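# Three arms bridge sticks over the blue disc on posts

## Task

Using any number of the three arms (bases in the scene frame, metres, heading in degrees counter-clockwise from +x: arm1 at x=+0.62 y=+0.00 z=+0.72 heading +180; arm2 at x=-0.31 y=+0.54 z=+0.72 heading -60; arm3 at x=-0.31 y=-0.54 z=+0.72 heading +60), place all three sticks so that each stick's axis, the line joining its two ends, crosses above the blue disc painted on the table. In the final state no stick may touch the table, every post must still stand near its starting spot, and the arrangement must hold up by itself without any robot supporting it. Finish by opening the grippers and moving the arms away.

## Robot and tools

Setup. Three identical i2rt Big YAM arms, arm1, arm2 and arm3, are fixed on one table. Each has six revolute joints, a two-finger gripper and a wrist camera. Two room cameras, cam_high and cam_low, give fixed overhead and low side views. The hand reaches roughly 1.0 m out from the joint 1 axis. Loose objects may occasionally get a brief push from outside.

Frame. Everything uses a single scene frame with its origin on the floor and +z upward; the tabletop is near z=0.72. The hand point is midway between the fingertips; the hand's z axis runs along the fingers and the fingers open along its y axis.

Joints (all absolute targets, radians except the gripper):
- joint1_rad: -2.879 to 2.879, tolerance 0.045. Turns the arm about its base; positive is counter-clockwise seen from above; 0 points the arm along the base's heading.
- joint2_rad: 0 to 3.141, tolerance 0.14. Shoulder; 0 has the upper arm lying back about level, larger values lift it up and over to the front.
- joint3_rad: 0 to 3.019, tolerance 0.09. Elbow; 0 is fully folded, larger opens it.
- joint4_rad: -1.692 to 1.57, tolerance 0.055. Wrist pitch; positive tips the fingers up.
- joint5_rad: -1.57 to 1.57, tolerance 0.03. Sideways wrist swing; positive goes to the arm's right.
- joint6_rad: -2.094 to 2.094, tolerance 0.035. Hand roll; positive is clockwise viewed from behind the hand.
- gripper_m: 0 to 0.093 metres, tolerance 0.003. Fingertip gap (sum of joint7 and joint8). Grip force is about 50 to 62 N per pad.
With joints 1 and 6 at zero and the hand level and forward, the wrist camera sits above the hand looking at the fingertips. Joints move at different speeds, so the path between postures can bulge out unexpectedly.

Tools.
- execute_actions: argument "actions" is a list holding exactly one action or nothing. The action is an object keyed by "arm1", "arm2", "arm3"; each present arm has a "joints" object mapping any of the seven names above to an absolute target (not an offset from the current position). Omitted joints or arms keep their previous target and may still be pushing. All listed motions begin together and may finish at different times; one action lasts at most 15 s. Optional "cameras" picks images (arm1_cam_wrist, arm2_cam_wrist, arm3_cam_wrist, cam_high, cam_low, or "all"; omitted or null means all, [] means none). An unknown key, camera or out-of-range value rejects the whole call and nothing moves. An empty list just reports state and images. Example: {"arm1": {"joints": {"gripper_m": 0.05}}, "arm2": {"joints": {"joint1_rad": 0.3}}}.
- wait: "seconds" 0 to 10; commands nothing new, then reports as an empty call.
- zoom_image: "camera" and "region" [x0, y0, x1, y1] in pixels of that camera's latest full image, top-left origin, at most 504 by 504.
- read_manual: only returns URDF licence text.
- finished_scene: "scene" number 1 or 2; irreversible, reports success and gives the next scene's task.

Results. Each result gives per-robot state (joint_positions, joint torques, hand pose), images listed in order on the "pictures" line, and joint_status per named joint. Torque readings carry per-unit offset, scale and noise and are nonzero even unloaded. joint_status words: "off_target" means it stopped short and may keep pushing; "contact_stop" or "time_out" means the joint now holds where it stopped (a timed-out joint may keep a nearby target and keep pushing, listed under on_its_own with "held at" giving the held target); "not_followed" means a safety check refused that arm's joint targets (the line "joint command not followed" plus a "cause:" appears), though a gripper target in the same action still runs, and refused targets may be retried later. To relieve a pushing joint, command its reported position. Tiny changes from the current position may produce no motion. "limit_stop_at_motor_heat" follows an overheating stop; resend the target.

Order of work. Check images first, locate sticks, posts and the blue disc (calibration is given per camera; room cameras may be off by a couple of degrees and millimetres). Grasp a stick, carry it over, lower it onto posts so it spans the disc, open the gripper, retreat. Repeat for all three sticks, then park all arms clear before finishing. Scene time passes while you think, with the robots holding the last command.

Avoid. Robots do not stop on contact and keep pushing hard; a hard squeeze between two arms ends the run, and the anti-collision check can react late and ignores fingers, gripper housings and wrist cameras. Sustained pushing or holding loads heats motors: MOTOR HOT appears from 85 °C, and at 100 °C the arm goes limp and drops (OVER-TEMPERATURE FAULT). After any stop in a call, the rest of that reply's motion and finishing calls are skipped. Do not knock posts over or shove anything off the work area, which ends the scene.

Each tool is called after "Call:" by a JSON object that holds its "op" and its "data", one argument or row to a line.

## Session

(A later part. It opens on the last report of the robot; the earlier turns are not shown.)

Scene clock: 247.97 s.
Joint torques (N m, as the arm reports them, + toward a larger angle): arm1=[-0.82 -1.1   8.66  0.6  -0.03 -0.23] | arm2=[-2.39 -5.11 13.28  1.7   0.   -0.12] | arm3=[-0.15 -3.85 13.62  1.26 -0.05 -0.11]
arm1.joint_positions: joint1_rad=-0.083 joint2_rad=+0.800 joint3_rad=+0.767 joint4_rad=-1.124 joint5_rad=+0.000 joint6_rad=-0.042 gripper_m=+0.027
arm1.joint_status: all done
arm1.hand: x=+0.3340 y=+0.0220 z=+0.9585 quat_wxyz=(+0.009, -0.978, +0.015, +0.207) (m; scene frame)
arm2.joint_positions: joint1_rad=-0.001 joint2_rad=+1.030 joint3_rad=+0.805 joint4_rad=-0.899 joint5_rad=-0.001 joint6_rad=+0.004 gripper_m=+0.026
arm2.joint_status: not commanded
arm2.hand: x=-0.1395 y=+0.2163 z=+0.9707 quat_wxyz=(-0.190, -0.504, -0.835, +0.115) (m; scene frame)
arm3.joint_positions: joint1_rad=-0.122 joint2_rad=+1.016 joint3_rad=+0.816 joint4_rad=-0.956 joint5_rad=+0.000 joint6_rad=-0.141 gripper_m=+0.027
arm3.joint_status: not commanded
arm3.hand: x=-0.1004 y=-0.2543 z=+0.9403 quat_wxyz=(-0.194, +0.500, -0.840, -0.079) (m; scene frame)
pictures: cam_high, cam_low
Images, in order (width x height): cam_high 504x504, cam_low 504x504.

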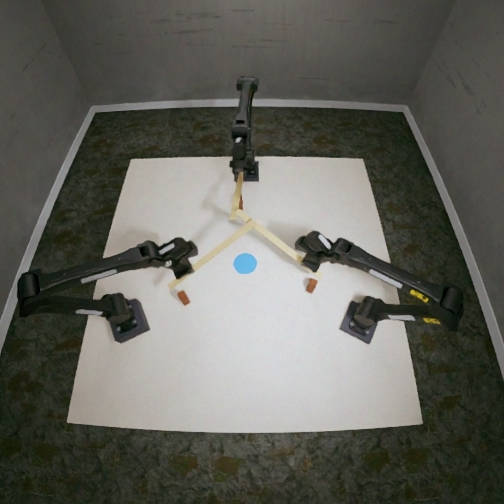

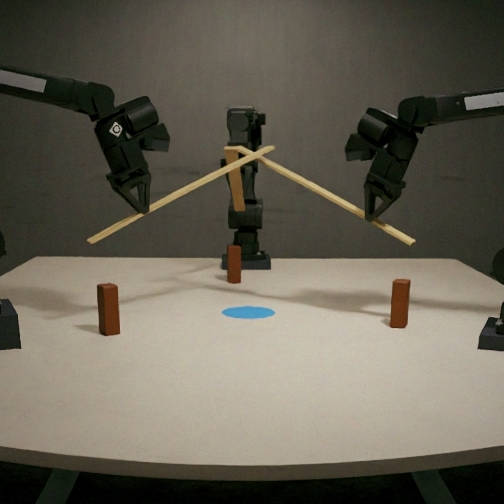

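Call:
{"op": "zoom_image", "data": {
  "camera": "cam_high",
  "region": [200, 160, 300, 250]
}}

Region (200, 160, 300, 250) of cam_high's 504x504 image, scaled by 5.040, with more detail than that image has; it fills the top 454 rows of this view, and the rest is white.

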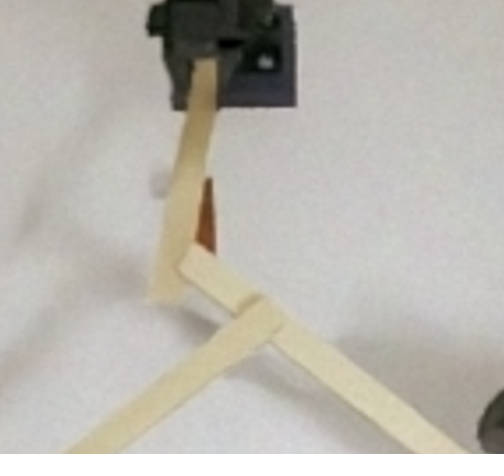

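Call:
{"op": "execute_actions", "data": {
  "actions": [
    {"arm1":{"joints":{"joint2_rad":0.93,"joint3_rad":0.85,"joint4_rad":-1.06}},"arm2":{"joints":{"joint2_rad":1.09}}}
  ],
  "cameras": []
}}

Call:
{"op": "execute_actions", "data": {
  "actions": [
    {"arm1":{"joints":{"joint2_rad":1.066,"joint3_rad":0.92,"joint4_rad":-0.99}}}
  ],
  "cameras": ["cam_low","cam_high"]
}}

Call:
{"op": "zoom_image", "data": {
  "camera": "cam_high",
  "region": [170, 160, 320, 300]
}}

Scene clock: 265.97 s.
Joint torques (N m, as the arm reports them, + toward a larger angle): arm1=[-0.86 -3.4  13.56  1.43 -0.03 -0.23] | arm2=[-2.42 -6.36 13.    1.63  0.   -0.12] | arm3=[ 0.47 -4.45 13.62  1.33  0.04 -0.08]
arm1.joint_positions: joint1_rad=-0.083 joint2_rad=+0.945 joint3_rad=+0.776 joint4_rad=-1.079 joint5_rad=+0.000 joint6_rad=-0.042 gripper_m=+0.027
arm1.joint_status: all done
arm1.hand: x=+0.3119 y=+0.0234 z=+0.9262 quat_wxyz=(+0.007, -0.987, +0.015, +0.162) (m; scene frame)
arm2.joint_positions: joint1_rad=-0.001 joint2_rad=+1.090 joint3_rad=+0.805 joint4_rad=-0.899 joint5_rad=-0.001 joint6_rad=+0.004 gripper_m=+0.026
arm2.joint_status: all done
arm2.hand: x=-0.1384 y=+0.2140 z=+0.9502 quat_wxyz=(-0.165, -0.507, -0.840, +0.100) (m; scene frame)
arm3.joint_positions: joint1_rad=-0.122 joint2_rad=+1.017 joint3_rad=+0.816 joint4_rad=-0.956 joint5_rad=+0.000 joint6_rad=-0.141 gripper_m=+0.027
arm3.joint_status: not commanded
arm3.hand: x=-0.1003 y=-0.2542 z=+0.9403 quat_wxyz=(-0.194, +0.500, -0.840, -0.079) (m; scene frame)
pictures: none
No camera images: the call's "cameras" was empty. Leave "cameras" out to get every camera's image.

Scene clock: 266.90 s.
Joint torques (N m, as the arm reports them, + toward a larger angle): arm1=[-0.81 -4.87 12.18  1.29 -0.04 -0.23] | arm2=[-2.41 -6.37 13.03  1.59  0.01 -0.12] | arm3=[-0.03 -3.67 13.74  1.58 -0.03 -0.12]
arm1.joint_positions: joint1_rad=-0.083 joint2_rad=+1.078 joint3_rad=+0.864 joint4_rad=-1.004 joint5_rad=+0.000 joint6_rad=-0.042 gripper_m=+0.027
arm1.joint_status: all done
arm1.hand: x=+0.2610 y=+0.0270 z=+0.9307 quat_wxyz=(+0.007, -0.984, +0.015, +0.176) (m; scene frame)
arm2.joint_positions: joint1_rad=-0.001 joint2_rad=+1.090 joint3_rad=+0.805 joint4_rad=-0.899 joint5_rad=-0.001 joint6_rad=+0.004 gripper_m=+0.026
arm2.joint_status: not commanded
arm2.hand: x=-0.1384 y=+0.2140 z=+0.9502 quat_wxyz=(-0.165, -0.507, -0.840, +0.100) (m; scene frame)
arm3.joint_positions: joint1_rad=-0.122 joint2_rad=+1.017 joint3_rad=+0.816 joint4_rad=-0.956 joint5_rad=+0.000 joint6_rad=-0.141 gripper_m=+0.027
arm3.joint_status: not commanded
arm3.hand: x=-0.1003 y=-0.2543 z=+0.9401 quat_wxyz=(-0.194, +0.500, -0.840, -0.079) (m; scene frame)
pictures: cam_high, cam_low
Images, in order (width x height): cam_high 504x504, cam_low 504x504.

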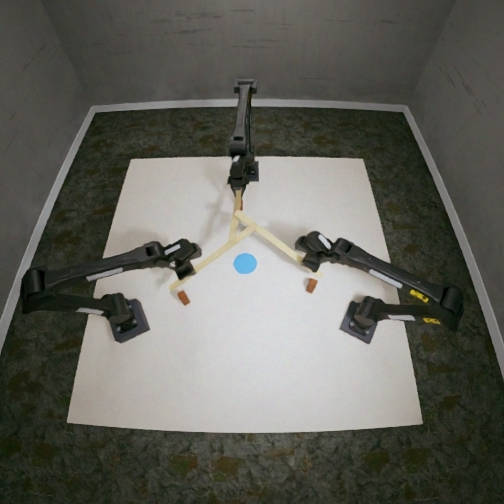

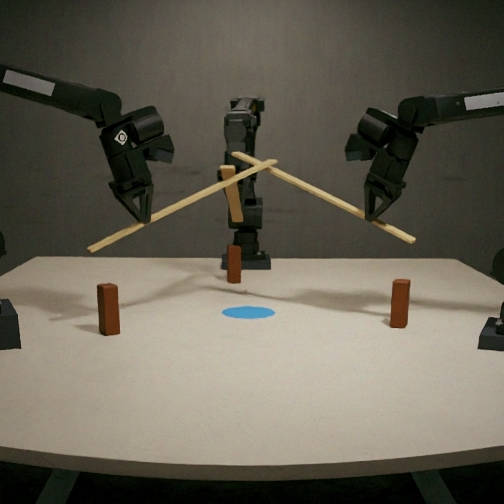

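Region (170, 160, 320, 300) of cam_high's 504x504 image, scaled by 3.360, with more detail than that image has; it fills the top 470 rows of this view, and the rest is white.

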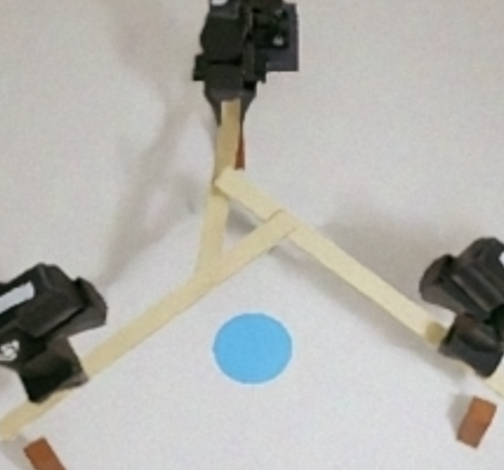

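Call:
{"op": "zoom_image", "data": {
  "camera": "cam_low",
  "region": [190, 140, 300, 230]
}}

Call:
{"op": "zoom_image", "data": {
  "camera": "cam_high",
  "region": [210, 210, 270, 260]
}}

Region (190, 140, 300, 230) of cam_low's 504x504 image, scaled by 4.582, with more detail than that image has; it fills the top 412 rows of this view, and the rest is white.

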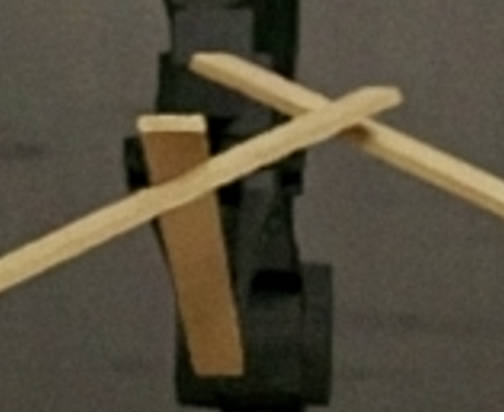

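Region (210, 210, 270, 260) of cam_high's 504x504 image, scaled by 8.400, with more detail than that image has.

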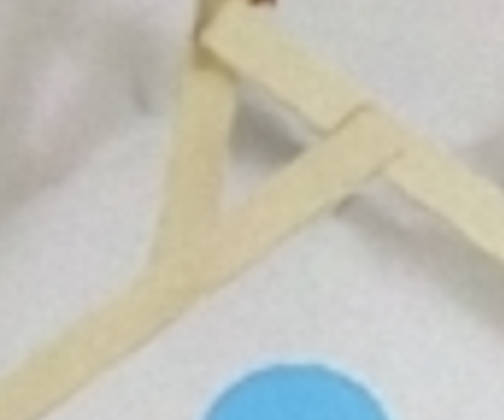

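Call:
{"op": "execute_actions", "data": {
  "actions": [
    {"arm1":{"joints":{"joint2_rad":1.2,"joint3_rad":0.9,"joint4_rad":-0.98}},"arm2":{"joints":{"joint2_rad":1.23,"joint3_rad":0.88,"joint4_rad":-0.9}},"arm3":{"joints":{"joint2_rad":1.17,"joint3_rad":0.88,"joint4_rad":-0.97}}}
  ],
  "cameras": ["cam_low","cam_high"]
}}

Call:
{"op": "zoom_image", "data": {
  "camera": "cam_high",
  "region": [160, 170, 330, 320]
}}

Call:
{"op": "zoom_image", "data": {
  "camera": "cam_low",
  "region": [70, 170, 430, 340]
}}

Scene clock: 283.47 s.
Joint torques (N m, as the arm reports them, + toward a larger angle): arm1=[-0.83 -6.27 10.33  1.19 -0.03 -0.24] | arm2=[-2.42 -8.68 13.27  0.9   0.   -0.12] | arm3=[ 0.36 -7.63 14.13  0.22  0.   -0.07]
arm1.joint_positions: joint1_rad=-0.083 joint2_rad=+1.217 joint3_rad=+0.864 joint4_rad=-0.996 joint5_rad=+0.000 joint6_rad=-0.042 gripper_m=+0.027
arm1.joint_status: all done
arm1.hand: x=+0.2549 y=+0.0272 z=+0.8837 quat_wxyz=(+0.004, -0.994, +0.015, +0.112) (m; scene frame)
arm2.joint_positions: joint1_rad=-0.001 joint2_rad=+1.241 joint3_rad=+0.833 joint4_rad=-0.899 joint5_rad=-0.001 joint6_rad=+0.004 gripper_m=+0.026
arm2.joint_status: all done
arm2.hand: x=-0.1329 y=+0.2034 z=+0.9094 quat_wxyz=(-0.113, -0.512, -0.848, +0.069) (m; scene frame)
arm3.joint_positions: joint1_rad=-0.122 joint2_rad=+1.181 joint3_rad=+0.830 joint4_rad=-0.959 joint5_rad=+0.000 joint6_rad=-0.141 gripper_m=+0.027
arm3.joint_status: all done
arm3.hand: x=-0.0945 y=-0.2467 z=+0.8910 quat_wxyz=(-0.124, +0.507, -0.852, -0.050) (m; scene frame)
pictures: cam_high, cam_low
Images, in order (width x height): cam_high 504x504, cam_low 504x504.

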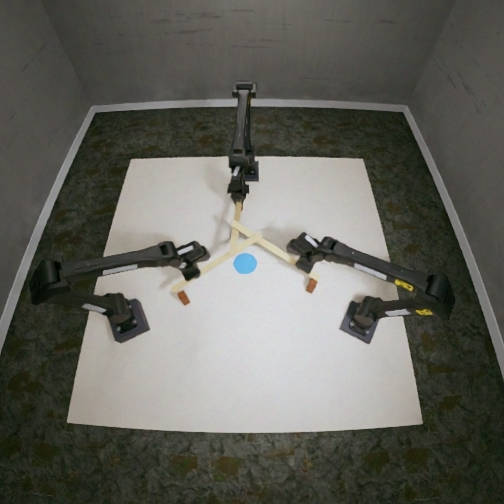

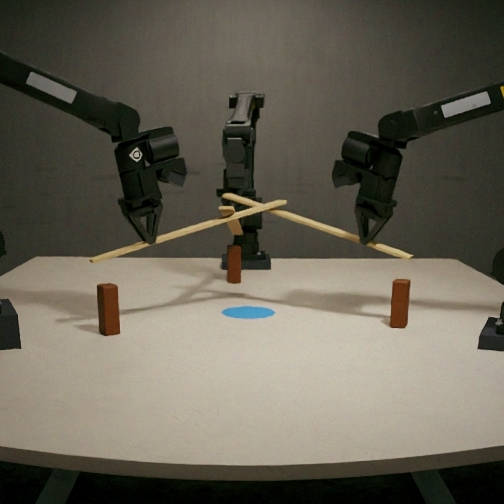

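Region (160, 170, 330, 320) of cam_high's 504x504 image, scaled by 2.965, with more detail than that image has; it fills the top 445 rows of this view, and the rest is white.

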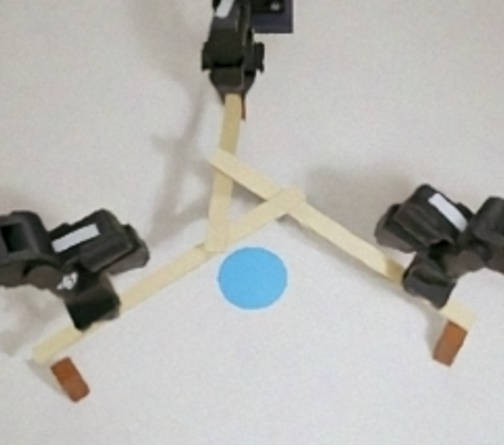

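Region (70, 170, 430, 340) of cam_low's 504x504 image, scaled by 1.400, with more detail than that image has; it fills the top 238 rows of this view, and the rest is white.

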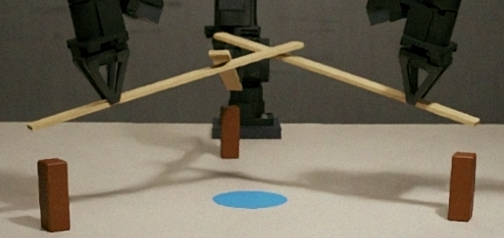

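Call:
{"op": "execute_actions", "data": {
  "actions": [
    {"arm1":{"joints":{"joint2_rad":1.29,"joint4_rad":-0.9}},"arm2":{"joints":{"joint2_rad":1.36,"joint4_rad":-0.84}},"arm3":{"joints":{"joint2_rad":1.28,"joint4_rad":-0.9}}}
  ]
}}

Call:
{"op": "zoom_image", "data": {
  "camera": "cam_high",
  "region": [160, 170, 330, 320]
}}

Call:
{"op": "zoom_image", "data": {
  "camera": "cam_low",
  "region": [70, 170, 430, 340]
}}

Scene clock: 289.87 s.
Joint torques (N m, as the arm reports them, + toward a larger angle): arm1=[-0.84 -6.87 10.09  1.22 -0.04 -0.24] | arm2=[-2.41 -9.71 12.26  1.36  0.   -0.12] | arm3=[ 0.3  -7.74 13.32  1.46 -0.05 -0.15]
arm1.joint_positions: joint1_rad=-0.083 joint2_rad=+1.303 joint3_rad=+0.864 joint4_rad=-0.918 joint5_rad=+0.000 joint6_rad=-0.042 gripper_m=+0.027
arm1.joint_status: all done
arm1.hand: x=+0.2365 y=+0.0284 z=+0.8574 quat_wxyz=(+0.004, -0.994, +0.015, +0.108) (m; scene frame)
arm2.joint_positions: joint1_rad=-0.001 joint2_rad=+1.368 joint3_rad=+0.835 joint4_rad=-0.854 joint5_rad=-0.001 joint6_rad=+0.004 gripper_m=+0.026
arm2.joint_status: all done
arm2.hand: x=-0.1292 y=+0.1962 z=+0.8671 quat_wxyz=(-0.079, -0.515, -0.852, +0.048) (m; scene frame)
arm3.joint_positions: joint1_rad=-0.122 joint2_rad=+1.287 joint3_rad=+0.832 joint4_rad=-0.923 joint5_rad=+0.000 joint6_rad=-0.141 gripper_m=+0.027
arm3.joint_status: all done
arm3.hand: x=-0.0892 y=-0.2398 z=+0.8574 quat_wxyz=(-0.093, +0.509, -0.855, -0.037) (m; scene frame)
pictures: arm1_cam_wrist, arm2_cam_wrist, arm3_cam_wrist, cam_high, cam_low
camera_calibration (this result's frames):
arm1_cam_wrist: T_world_to_cam=[[0.0331362, 0.999448, 0.00235315, -0.0352583], [0.916032, -0.0313121, 0.399881, -0.558973], [0.399733, -0.011095, -0.916564, 0.813797], [0, 0, 0, 1]] pos_world=[0.187904, 0.0267653, 0.969503]
arm2_cam_wrist: T_world_to_cam=[[-0.887981, -0.459845, 0.00564982, -0.0314356], [-0.415531, 0.80755, 0.418566, -0.567236], [-0.197038, 0.369331, -0.908169, 0.813264], [0, 0, 0, 1]] pos_world=[-0.103374, 0.143252, 0.976184]
arm3_cam_wrist: T_world_to_cam=[[0.883909, -0.466309, 0.0355005, -0.0626693], [-0.436715, -0.795889, 0.419334, -0.588969], [-0.167285, -0.386157, -0.907138, 0.793929], [0, 0, 0, 1]] pos_world=[-0.0690053, -0.191396, 0.969402]
Images, in order (width x height): arm1_cam_wrist 504x504, arm2_cam_wrist 504x504, arm3_cam_wrist 504x504, cam_high 504x504, cam_low 504x504.

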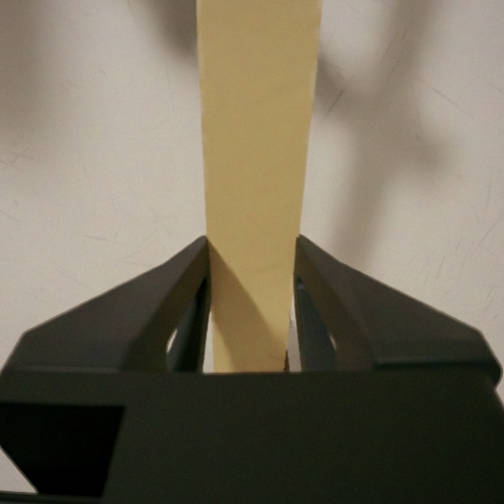

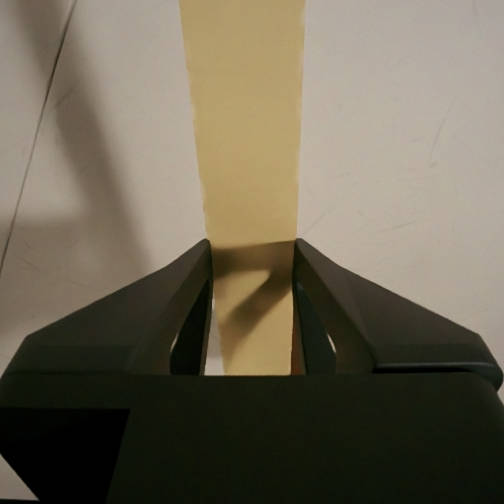

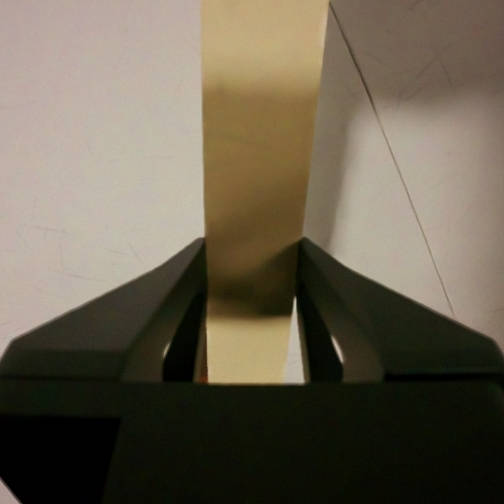

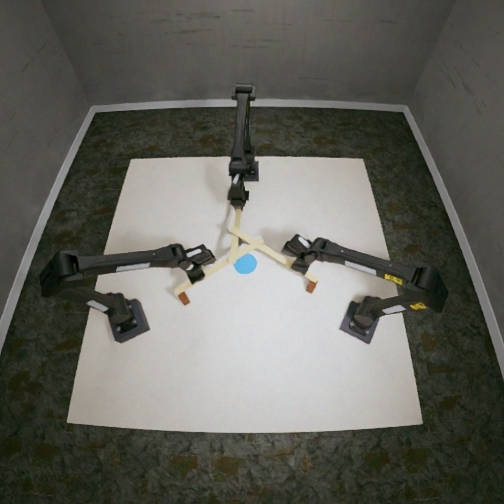

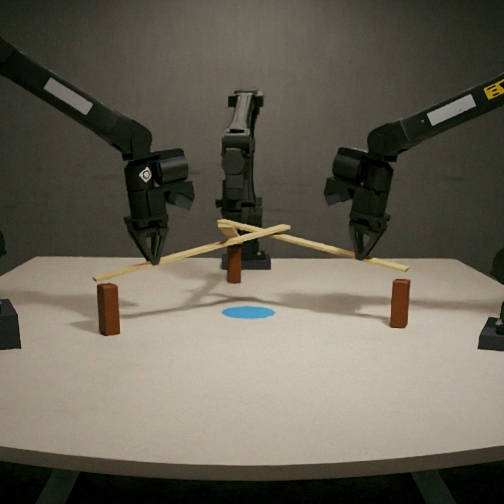

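Region (160, 170, 330, 320) of cam_high's 504x504 image, scaled by 2.965, with more detail than that image has; it fills the top 445 rows of this view, and the rest is white.

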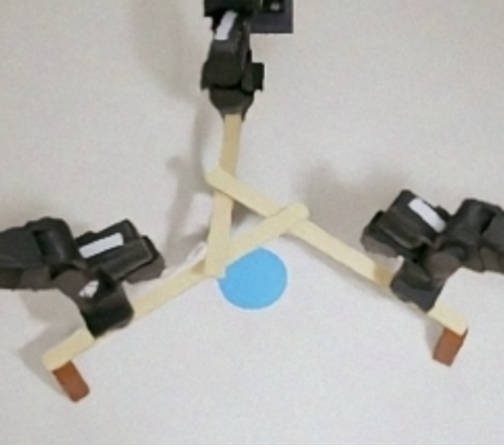

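Region (70, 170, 430, 340) of cam_low's 504x504 image, scaled by 1.400, with more detail than that image has; it fills the top 238 rows of this view, and the rest is white.

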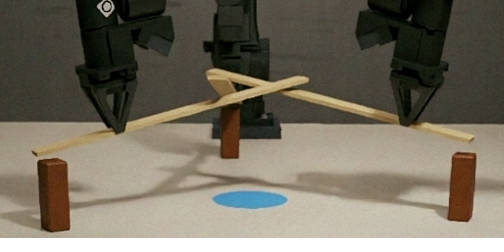

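Call:
{"op": "execute_actions", "data": {
  "actions": [
    {"arm1":{"joints":{"joint2_rad":1.325,"joint4_rad":-0.96}},"arm2":{"joints":{"joint2_rad":1.395}},"arm3":{"joints":{"joint2_rad":1.335}}}
  ],
  "cameras": ["cam_low","cam_high"]
}}

Call:
{"op": "zoom_image", "data": {
  "camera": "cam_high",
  "region": [160, 170, 330, 320]
}}

Call:
{"op": "zoom_image", "data": {
  "camera": "cam_low",
  "region": [70, 200, 430, 340]
}}

Scene clock: 301.30 s.
Joint torques (N m, as the arm reports them, + toward a larger angle): arm1=[-0.83 -6.19  9.92  0.12 -0.03 -0.24] | arm2=[-2.4  -8.5  12.26  1.32  0.01 -0.12] | arm3=[ 1.69 -6.88 13.13  1.32 -0.02 -0.1 ]
arm1.joint_positions: joint1_rad=-0.083 joint2_rad=+1.326 joint3_rad=+0.864 joint4_rad=-0.951 joint5_rad=+0.000 joint6_rad=-0.042 gripper_m=+0.027
arm1.joint_status: all done
arm1.hand: x=+0.2450 y=+0.0277 z=+0.8479 quat_wxyz=(+0.002, -0.997, +0.015, +0.080) (m; scene frame)
arm2.joint_positions: joint1_rad=-0.001 joint2_rad=+1.385 joint3_rad=+0.835 joint4_rad=-0.854 joint5_rad=-0.001 joint6_rad=+0.004 gripper_m=+0.026
arm2.joint_status: all done
arm2.hand: x=-0.1296 y=+0.1970 z=+0.8609 quat_wxyz=(-0.072, -0.515, -0.853, +0.044) (m; scene frame)
arm3.joint_positions: joint1_rad=-0.122 joint2_rad=+1.330 joint3_rad=+0.832 joint4_rad=-0.922 joint5_rad=+0.000 joint6_rad=-0.141 gripper_m=+0.027
arm3.joint_status: all done
arm3.hand: x=-0.0898 y=-0.2407 z=+0.8423 quat_wxyz=(-0.074, +0.510, -0.857, -0.029) (m; scene frame)
pictures: cam_high, cam_low
Images, in order (width x height): cam_high 504x504, cam_low 504x504.

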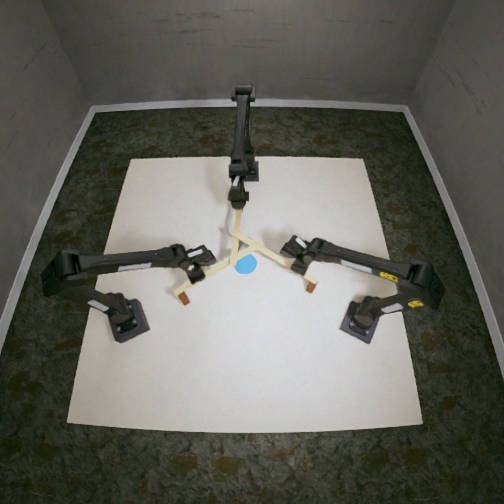

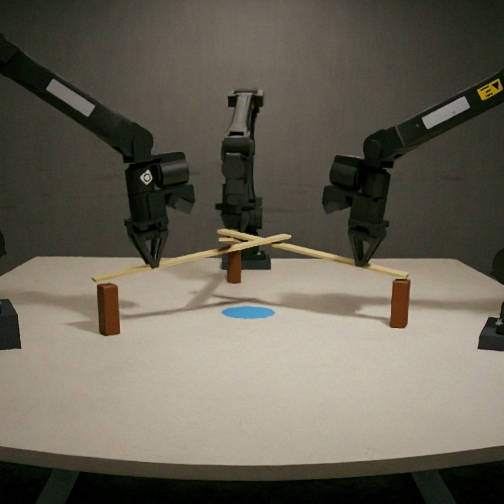

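Region (160, 170, 330, 320) of cam_high's 504x504 image, scaled by 2.965, with more detail than that image has; it fills the top 445 rows of this view, and the rest is white.

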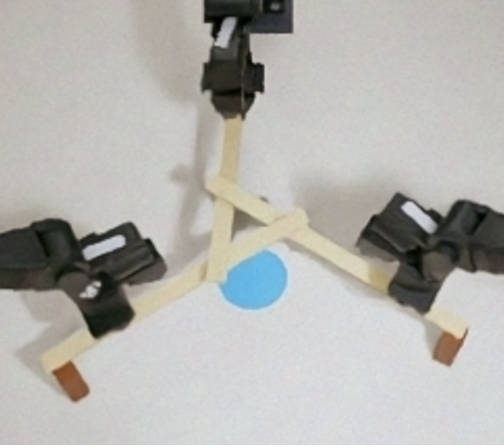

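Region (70, 200, 430, 340) of cam_low's 504x504 image, scaled by 1.400, with more detail than that image has.

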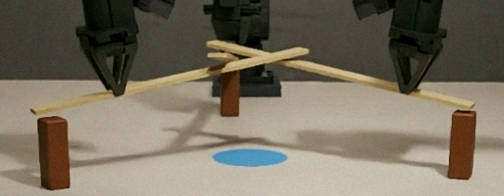

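Call:
{"op": "execute_actions", "data": {
  "actions": [
    {"arm1":{"joints":{"joint2_rad":1.365}},"arm2":{"joints":{"joint2_rad":1.43,"joint4_rad":-0.9}},"arm3":{"joints":{"joint2_rad":1.36,"joint4_rad":-0.965}}}
  ]
}}

Call:
{"op": "zoom_image", "data": {
  "camera": "cam_high",
  "region": [160, 170, 330, 320]
}}

Call:
{"op": "zoom_image", "data": {
  "camera": "cam_low",
  "region": [70, 200, 430, 340]
}}

Scene clock: 311.27 s.
Joint torques (N m, as the arm reports them, + toward a larger angle): arm1=[-0.72 -5.86  9.7   0.11 -0.05 -0.23] | arm2=[-2.89 -8.85 11.64  0.17  0.   -0.12] | arm3=[-0.12 -8.3  13.01 -0.23 -0.01 -0.13]
arm1.joint_positions: joint1_rad=-0.083 joint2_rad=+1.356 joint3_rad=+0.865 joint4_rad=-0.952 joint5_rad=+0.000 joint6_rad=-0.042 gripper_m=+0.027
arm1.joint_status: all done
arm1.hand: x=+0.2456 y=+0.0276 z=+0.8378 quat_wxyz=(+0.001, -0.998, +0.015, +0.066) (m; scene frame)
arm2.joint_positions: joint1_rad=-0.001 joint2_rad=+1.421 joint3_rad=+0.838 joint4_rad=-0.888 joint5_rad=-0.001 joint6_rad=+0.004 gripper_m=+0.026
arm2.joint_status: all done
arm2.hand: x=-0.1339 y=+0.2049 z=+0.8481 quat_wxyz=(-0.044, -0.516, -0.855, +0.027) (m; scene frame)
arm3.joint_positions: joint1_rad=-0.122 joint2_rad=+1.353 joint3_rad=+0.832 joint4_rad=-0.951 joint5_rad=+0.000 joint6_rad=-0.142 gripper_m=+0.027
arm3.joint_status: all done
arm3.hand: x=-0.0945 y=-0.2471 z=+0.8334 quat_wxyz=(-0.050, +0.511, -0.858, -0.019) (m; scene frame)
pictures: arm1_cam_wrist, arm2_cam_wrist, arm3_cam_wrist, cam_high, cam_low
camera_calibration (this result's frames):
arm1_cam_wrist: T_world_to_cam=[[0.0326298, 0.999467, -0.000890514, -0.0319224], [0.879033, -0.0282739, 0.475922, -0.614167], [0.475643, -0.016312, -0.879487, 0.742654], [0, 0, 0, 1]] pos_world=[0.187677, 0.0266547, 0.945422]
arm2_cam_wrist: T_world_to_cam=[[-0.887864, -0.460061, 0.00646865, -0.0321206], [-0.397648, 0.774336, 0.49222, -0.621523], [-0.23146, 0.434452, -0.870447, 0.741946], [0, 0, 0, 1]] pos_world=[-0.103935, 0.14415, 0.951958]
arm3_cam_wrist: T_world_to_cam=[[0.885684, -0.463808, 0.0211318, -0.0477644], [-0.410648, -0.761308, 0.501775, -0.644774], [-0.216639, -0.453092, -0.86474, 0.711965], [0, 0, 0, 1]] pos_world=[-0.0682316, -0.19044, 0.940206]
Images, in order (width x height): arm1_cam_wrist 504x504, arm2_cam_wrist 504x504, arm3_cam_wrist 504x504, cam_high 504x504, cam_low 504x504.

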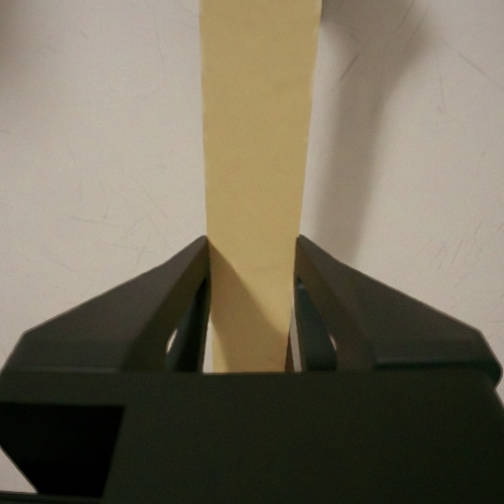

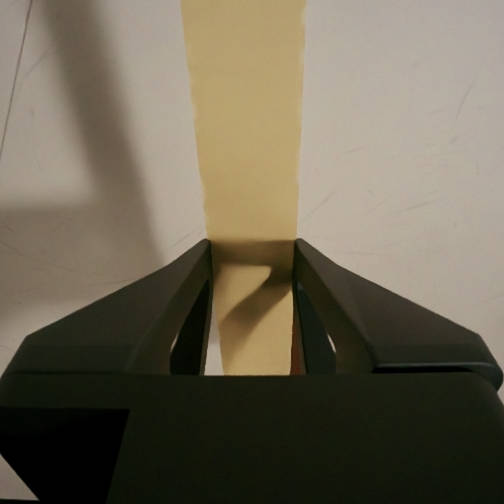

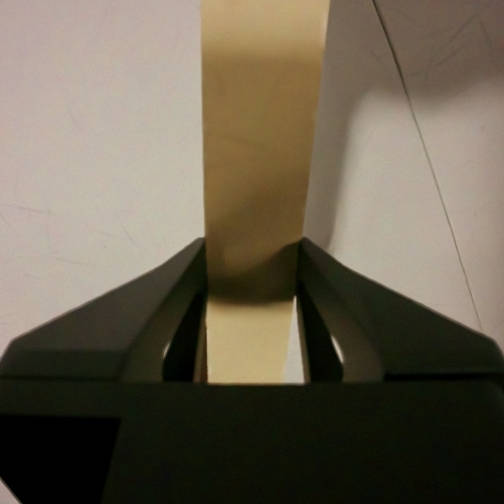

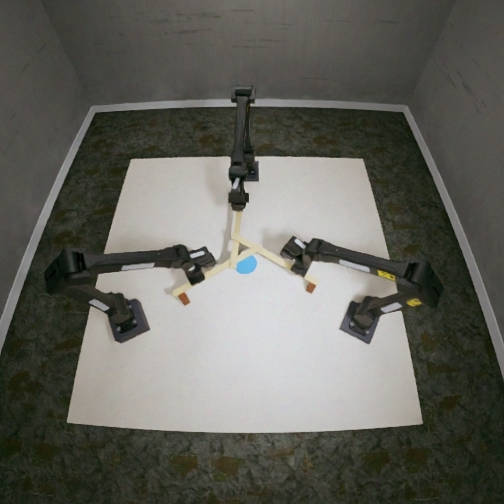

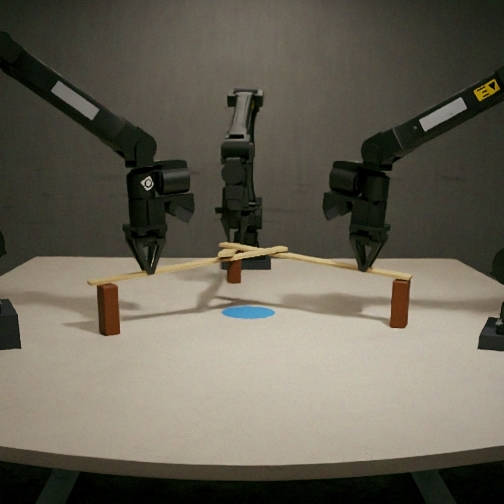

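Region (160, 170, 330, 320) of cam_high's 504x504 image, scaled by 2.965, with more detail than that image has; it fills the top 445 rows of this view, and the rest is white.

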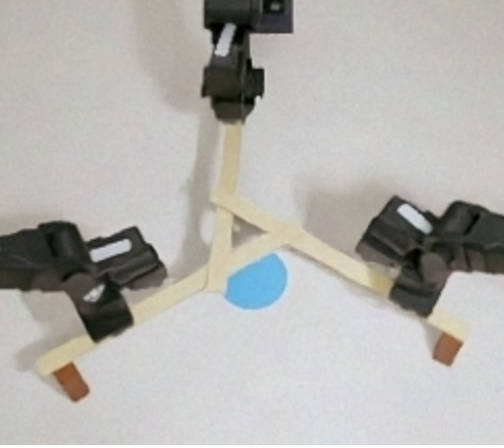

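Region (70, 200, 430, 340) of cam_low's 504x504 image, scaled by 1.400, with more detail than that image has.

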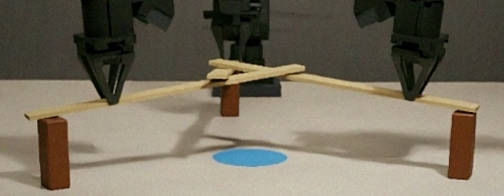

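Call:
{"op": "execute_actions", "data": {
  "actions": [
    {"arm1":{"joints":{"gripper_m":0.06}},"arm2":{"joints":{"gripper_m":0.06}},"arm3":{"joints":{"gripper_m":0.06}}}
  ],
  "cameras": ["cam_low","cam_high"]
}}

Scene clock: 316.97 s.
Joint torques (N m, as the arm reports them, + toward a larger angle): arm1=[-0.81 -5.89  9.65  0.09 -0.04 -0.23] | arm2=[-2.46 -8.89 11.63  0.25  0.   -0.11] | arm3=[ 1.23 -6.41 12.88 -0.28 -0.01 -0.04]
arm1.joint_positions: joint1_rad=-0.083 joint2_rad=+1.359 joint3_rad=+0.865 joint4_rad=-0.952 joint5_rad=+0.000 joint6_rad=-0.042 gripper_m=+0.060
arm1.joint_status: all done
arm1.hand: x=+0.2457 y=+0.0276 z=+0.8367 quat_wxyz=(+0.001, -0.998, +0.015, +0.064) (m; scene frame)
arm2.joint_positions: joint1_rad=-0.001 joint2_rad=+1.421 joint3_rad=+0.838 joint4_rad=-0.890 joint5_rad=-0.001 joint6_rad=+0.004 gripper_m=+0.060
arm2.joint_status: all done
arm2.hand: x=-0.1341 y=+0.2053 z=+0.8481 quat_wxyz=(-0.043, -0.516, -0.855, +0.027) (m; scene frame)
arm3.joint_positions: joint1_rad=-0.122 joint2_rad=+1.353 joint3_rad=+0.833 joint4_rad=-0.951 joint5_rad=+0.000 joint6_rad=-0.142 gripper_m=+0.060
arm3.joint_status: all done
arm3.hand: x=-0.0943 y=-0.2468 z=+0.8337 quat_wxyz=(-0.051, +0.511, -0.858, -0.019) (m; scene frame)
pictures: cam_high, cam_low
Images, in order (width x height): cam_high 504x504, cam_low 504x504.

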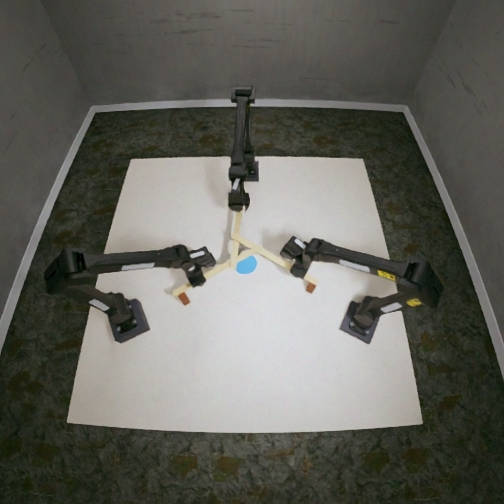

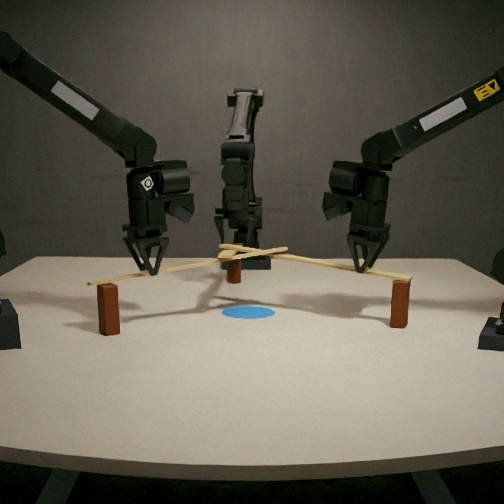

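Holds. Lift away.

Call:
{"op": "execute_actions", "data": {
  "actions": [
    {"arm1":{"joints":{"joint2_rad":0.8,"joint4_rad":-1.2}},"arm2":{"joints":{"joint2_rad":0.8,"joint4_rad":-1.2}},"arm3":{"joints":{"joint2_rad":0.8,"joint4_rad":-1.2}}}
  ],
  "cameras": ["cam_low","cam_high"]
}}

Call:
{"op": "zoom_image", "data": {
  "camera": "cam_high",
  "region": [160, 170, 330, 320]
}}

Scene clock: 323.00 s.
Joint torques (N m, as the arm reports them, + toward a larger angle): arm1=[-0.85 -0.85 11.02  0.47 -0.04 -0.23] | arm2=[-2.38 -2.31 13.94  0.84  0.   -0.12] | arm3=[ 0.57 -1.05 13.77  0.42 -0.01 -0.1 ]
arm1.joint_positions: joint1_rad=-0.083 joint2_rad=+0.795 joint3_rad=+0.865 joint4_rad=-1.190 joint5_rad=+0.000 joint6_rad=-0.042 gripper_m=+0.060
arm1.joint_status: all done
arm1.hand: x=+0.3284 y=+0.0226 z=+1.0004 quat_wxyz=(+0.010, -0.974, +0.015, +0.225) (m; scene frame)
arm2.joint_positions: joint1_rad=-0.001 joint2_rad=+0.794 joint3_rad=+0.838 joint4_rad=-1.191 joint5_rad=-0.001 joint6_rad=+0.004 gripper_m=+0.060
arm2.joint_status: all done
arm2.hand: x=-0.1750 y=+0.2836 z=+1.0287 quat_wxyz=(-0.181, -0.505, -0.837, +0.110) (m; scene frame)
arm3.joint_positions: joint1_rad=-0.122 joint2_rad=+0.790 joint3_rad=+0.841 joint4_rad=-1.186 joint5_rad=+0.000 joint6_rad=-0.142 gripper_m=+0.060
arm3.joint_status: all done
arm3.hand: x=-0.1393 y=-0.3064 z=+0.9969 quat_wxyz=(-0.204, +0.499, -0.838, -0.083) (m; scene frame)
pictures: cam_high, cam_low
Images, in order (width x height): cam_high 504x504, cam_low 504x504.

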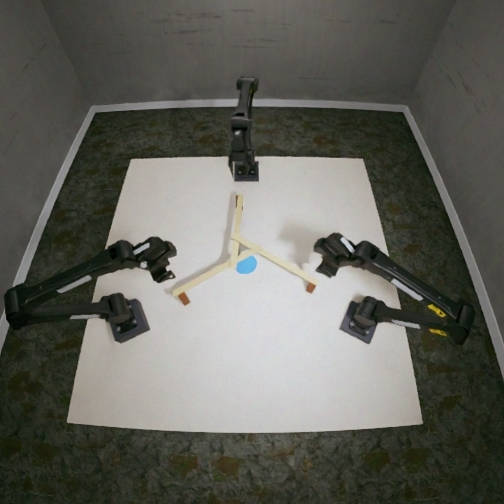

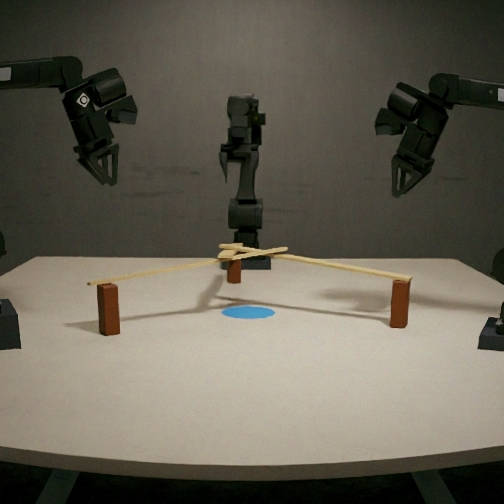

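Region (160, 170, 330, 320) of cam_high's 504x504 image, scaled by 2.965, with more detail than that image has; it fills the top 445 rows of this view, and the rest is white.

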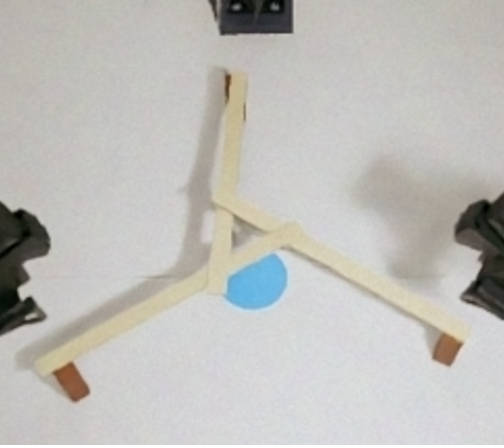

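Call:
{"op": "finished_scene", "data": {
  "scene": 1
}}

The scene is finished: the task was done.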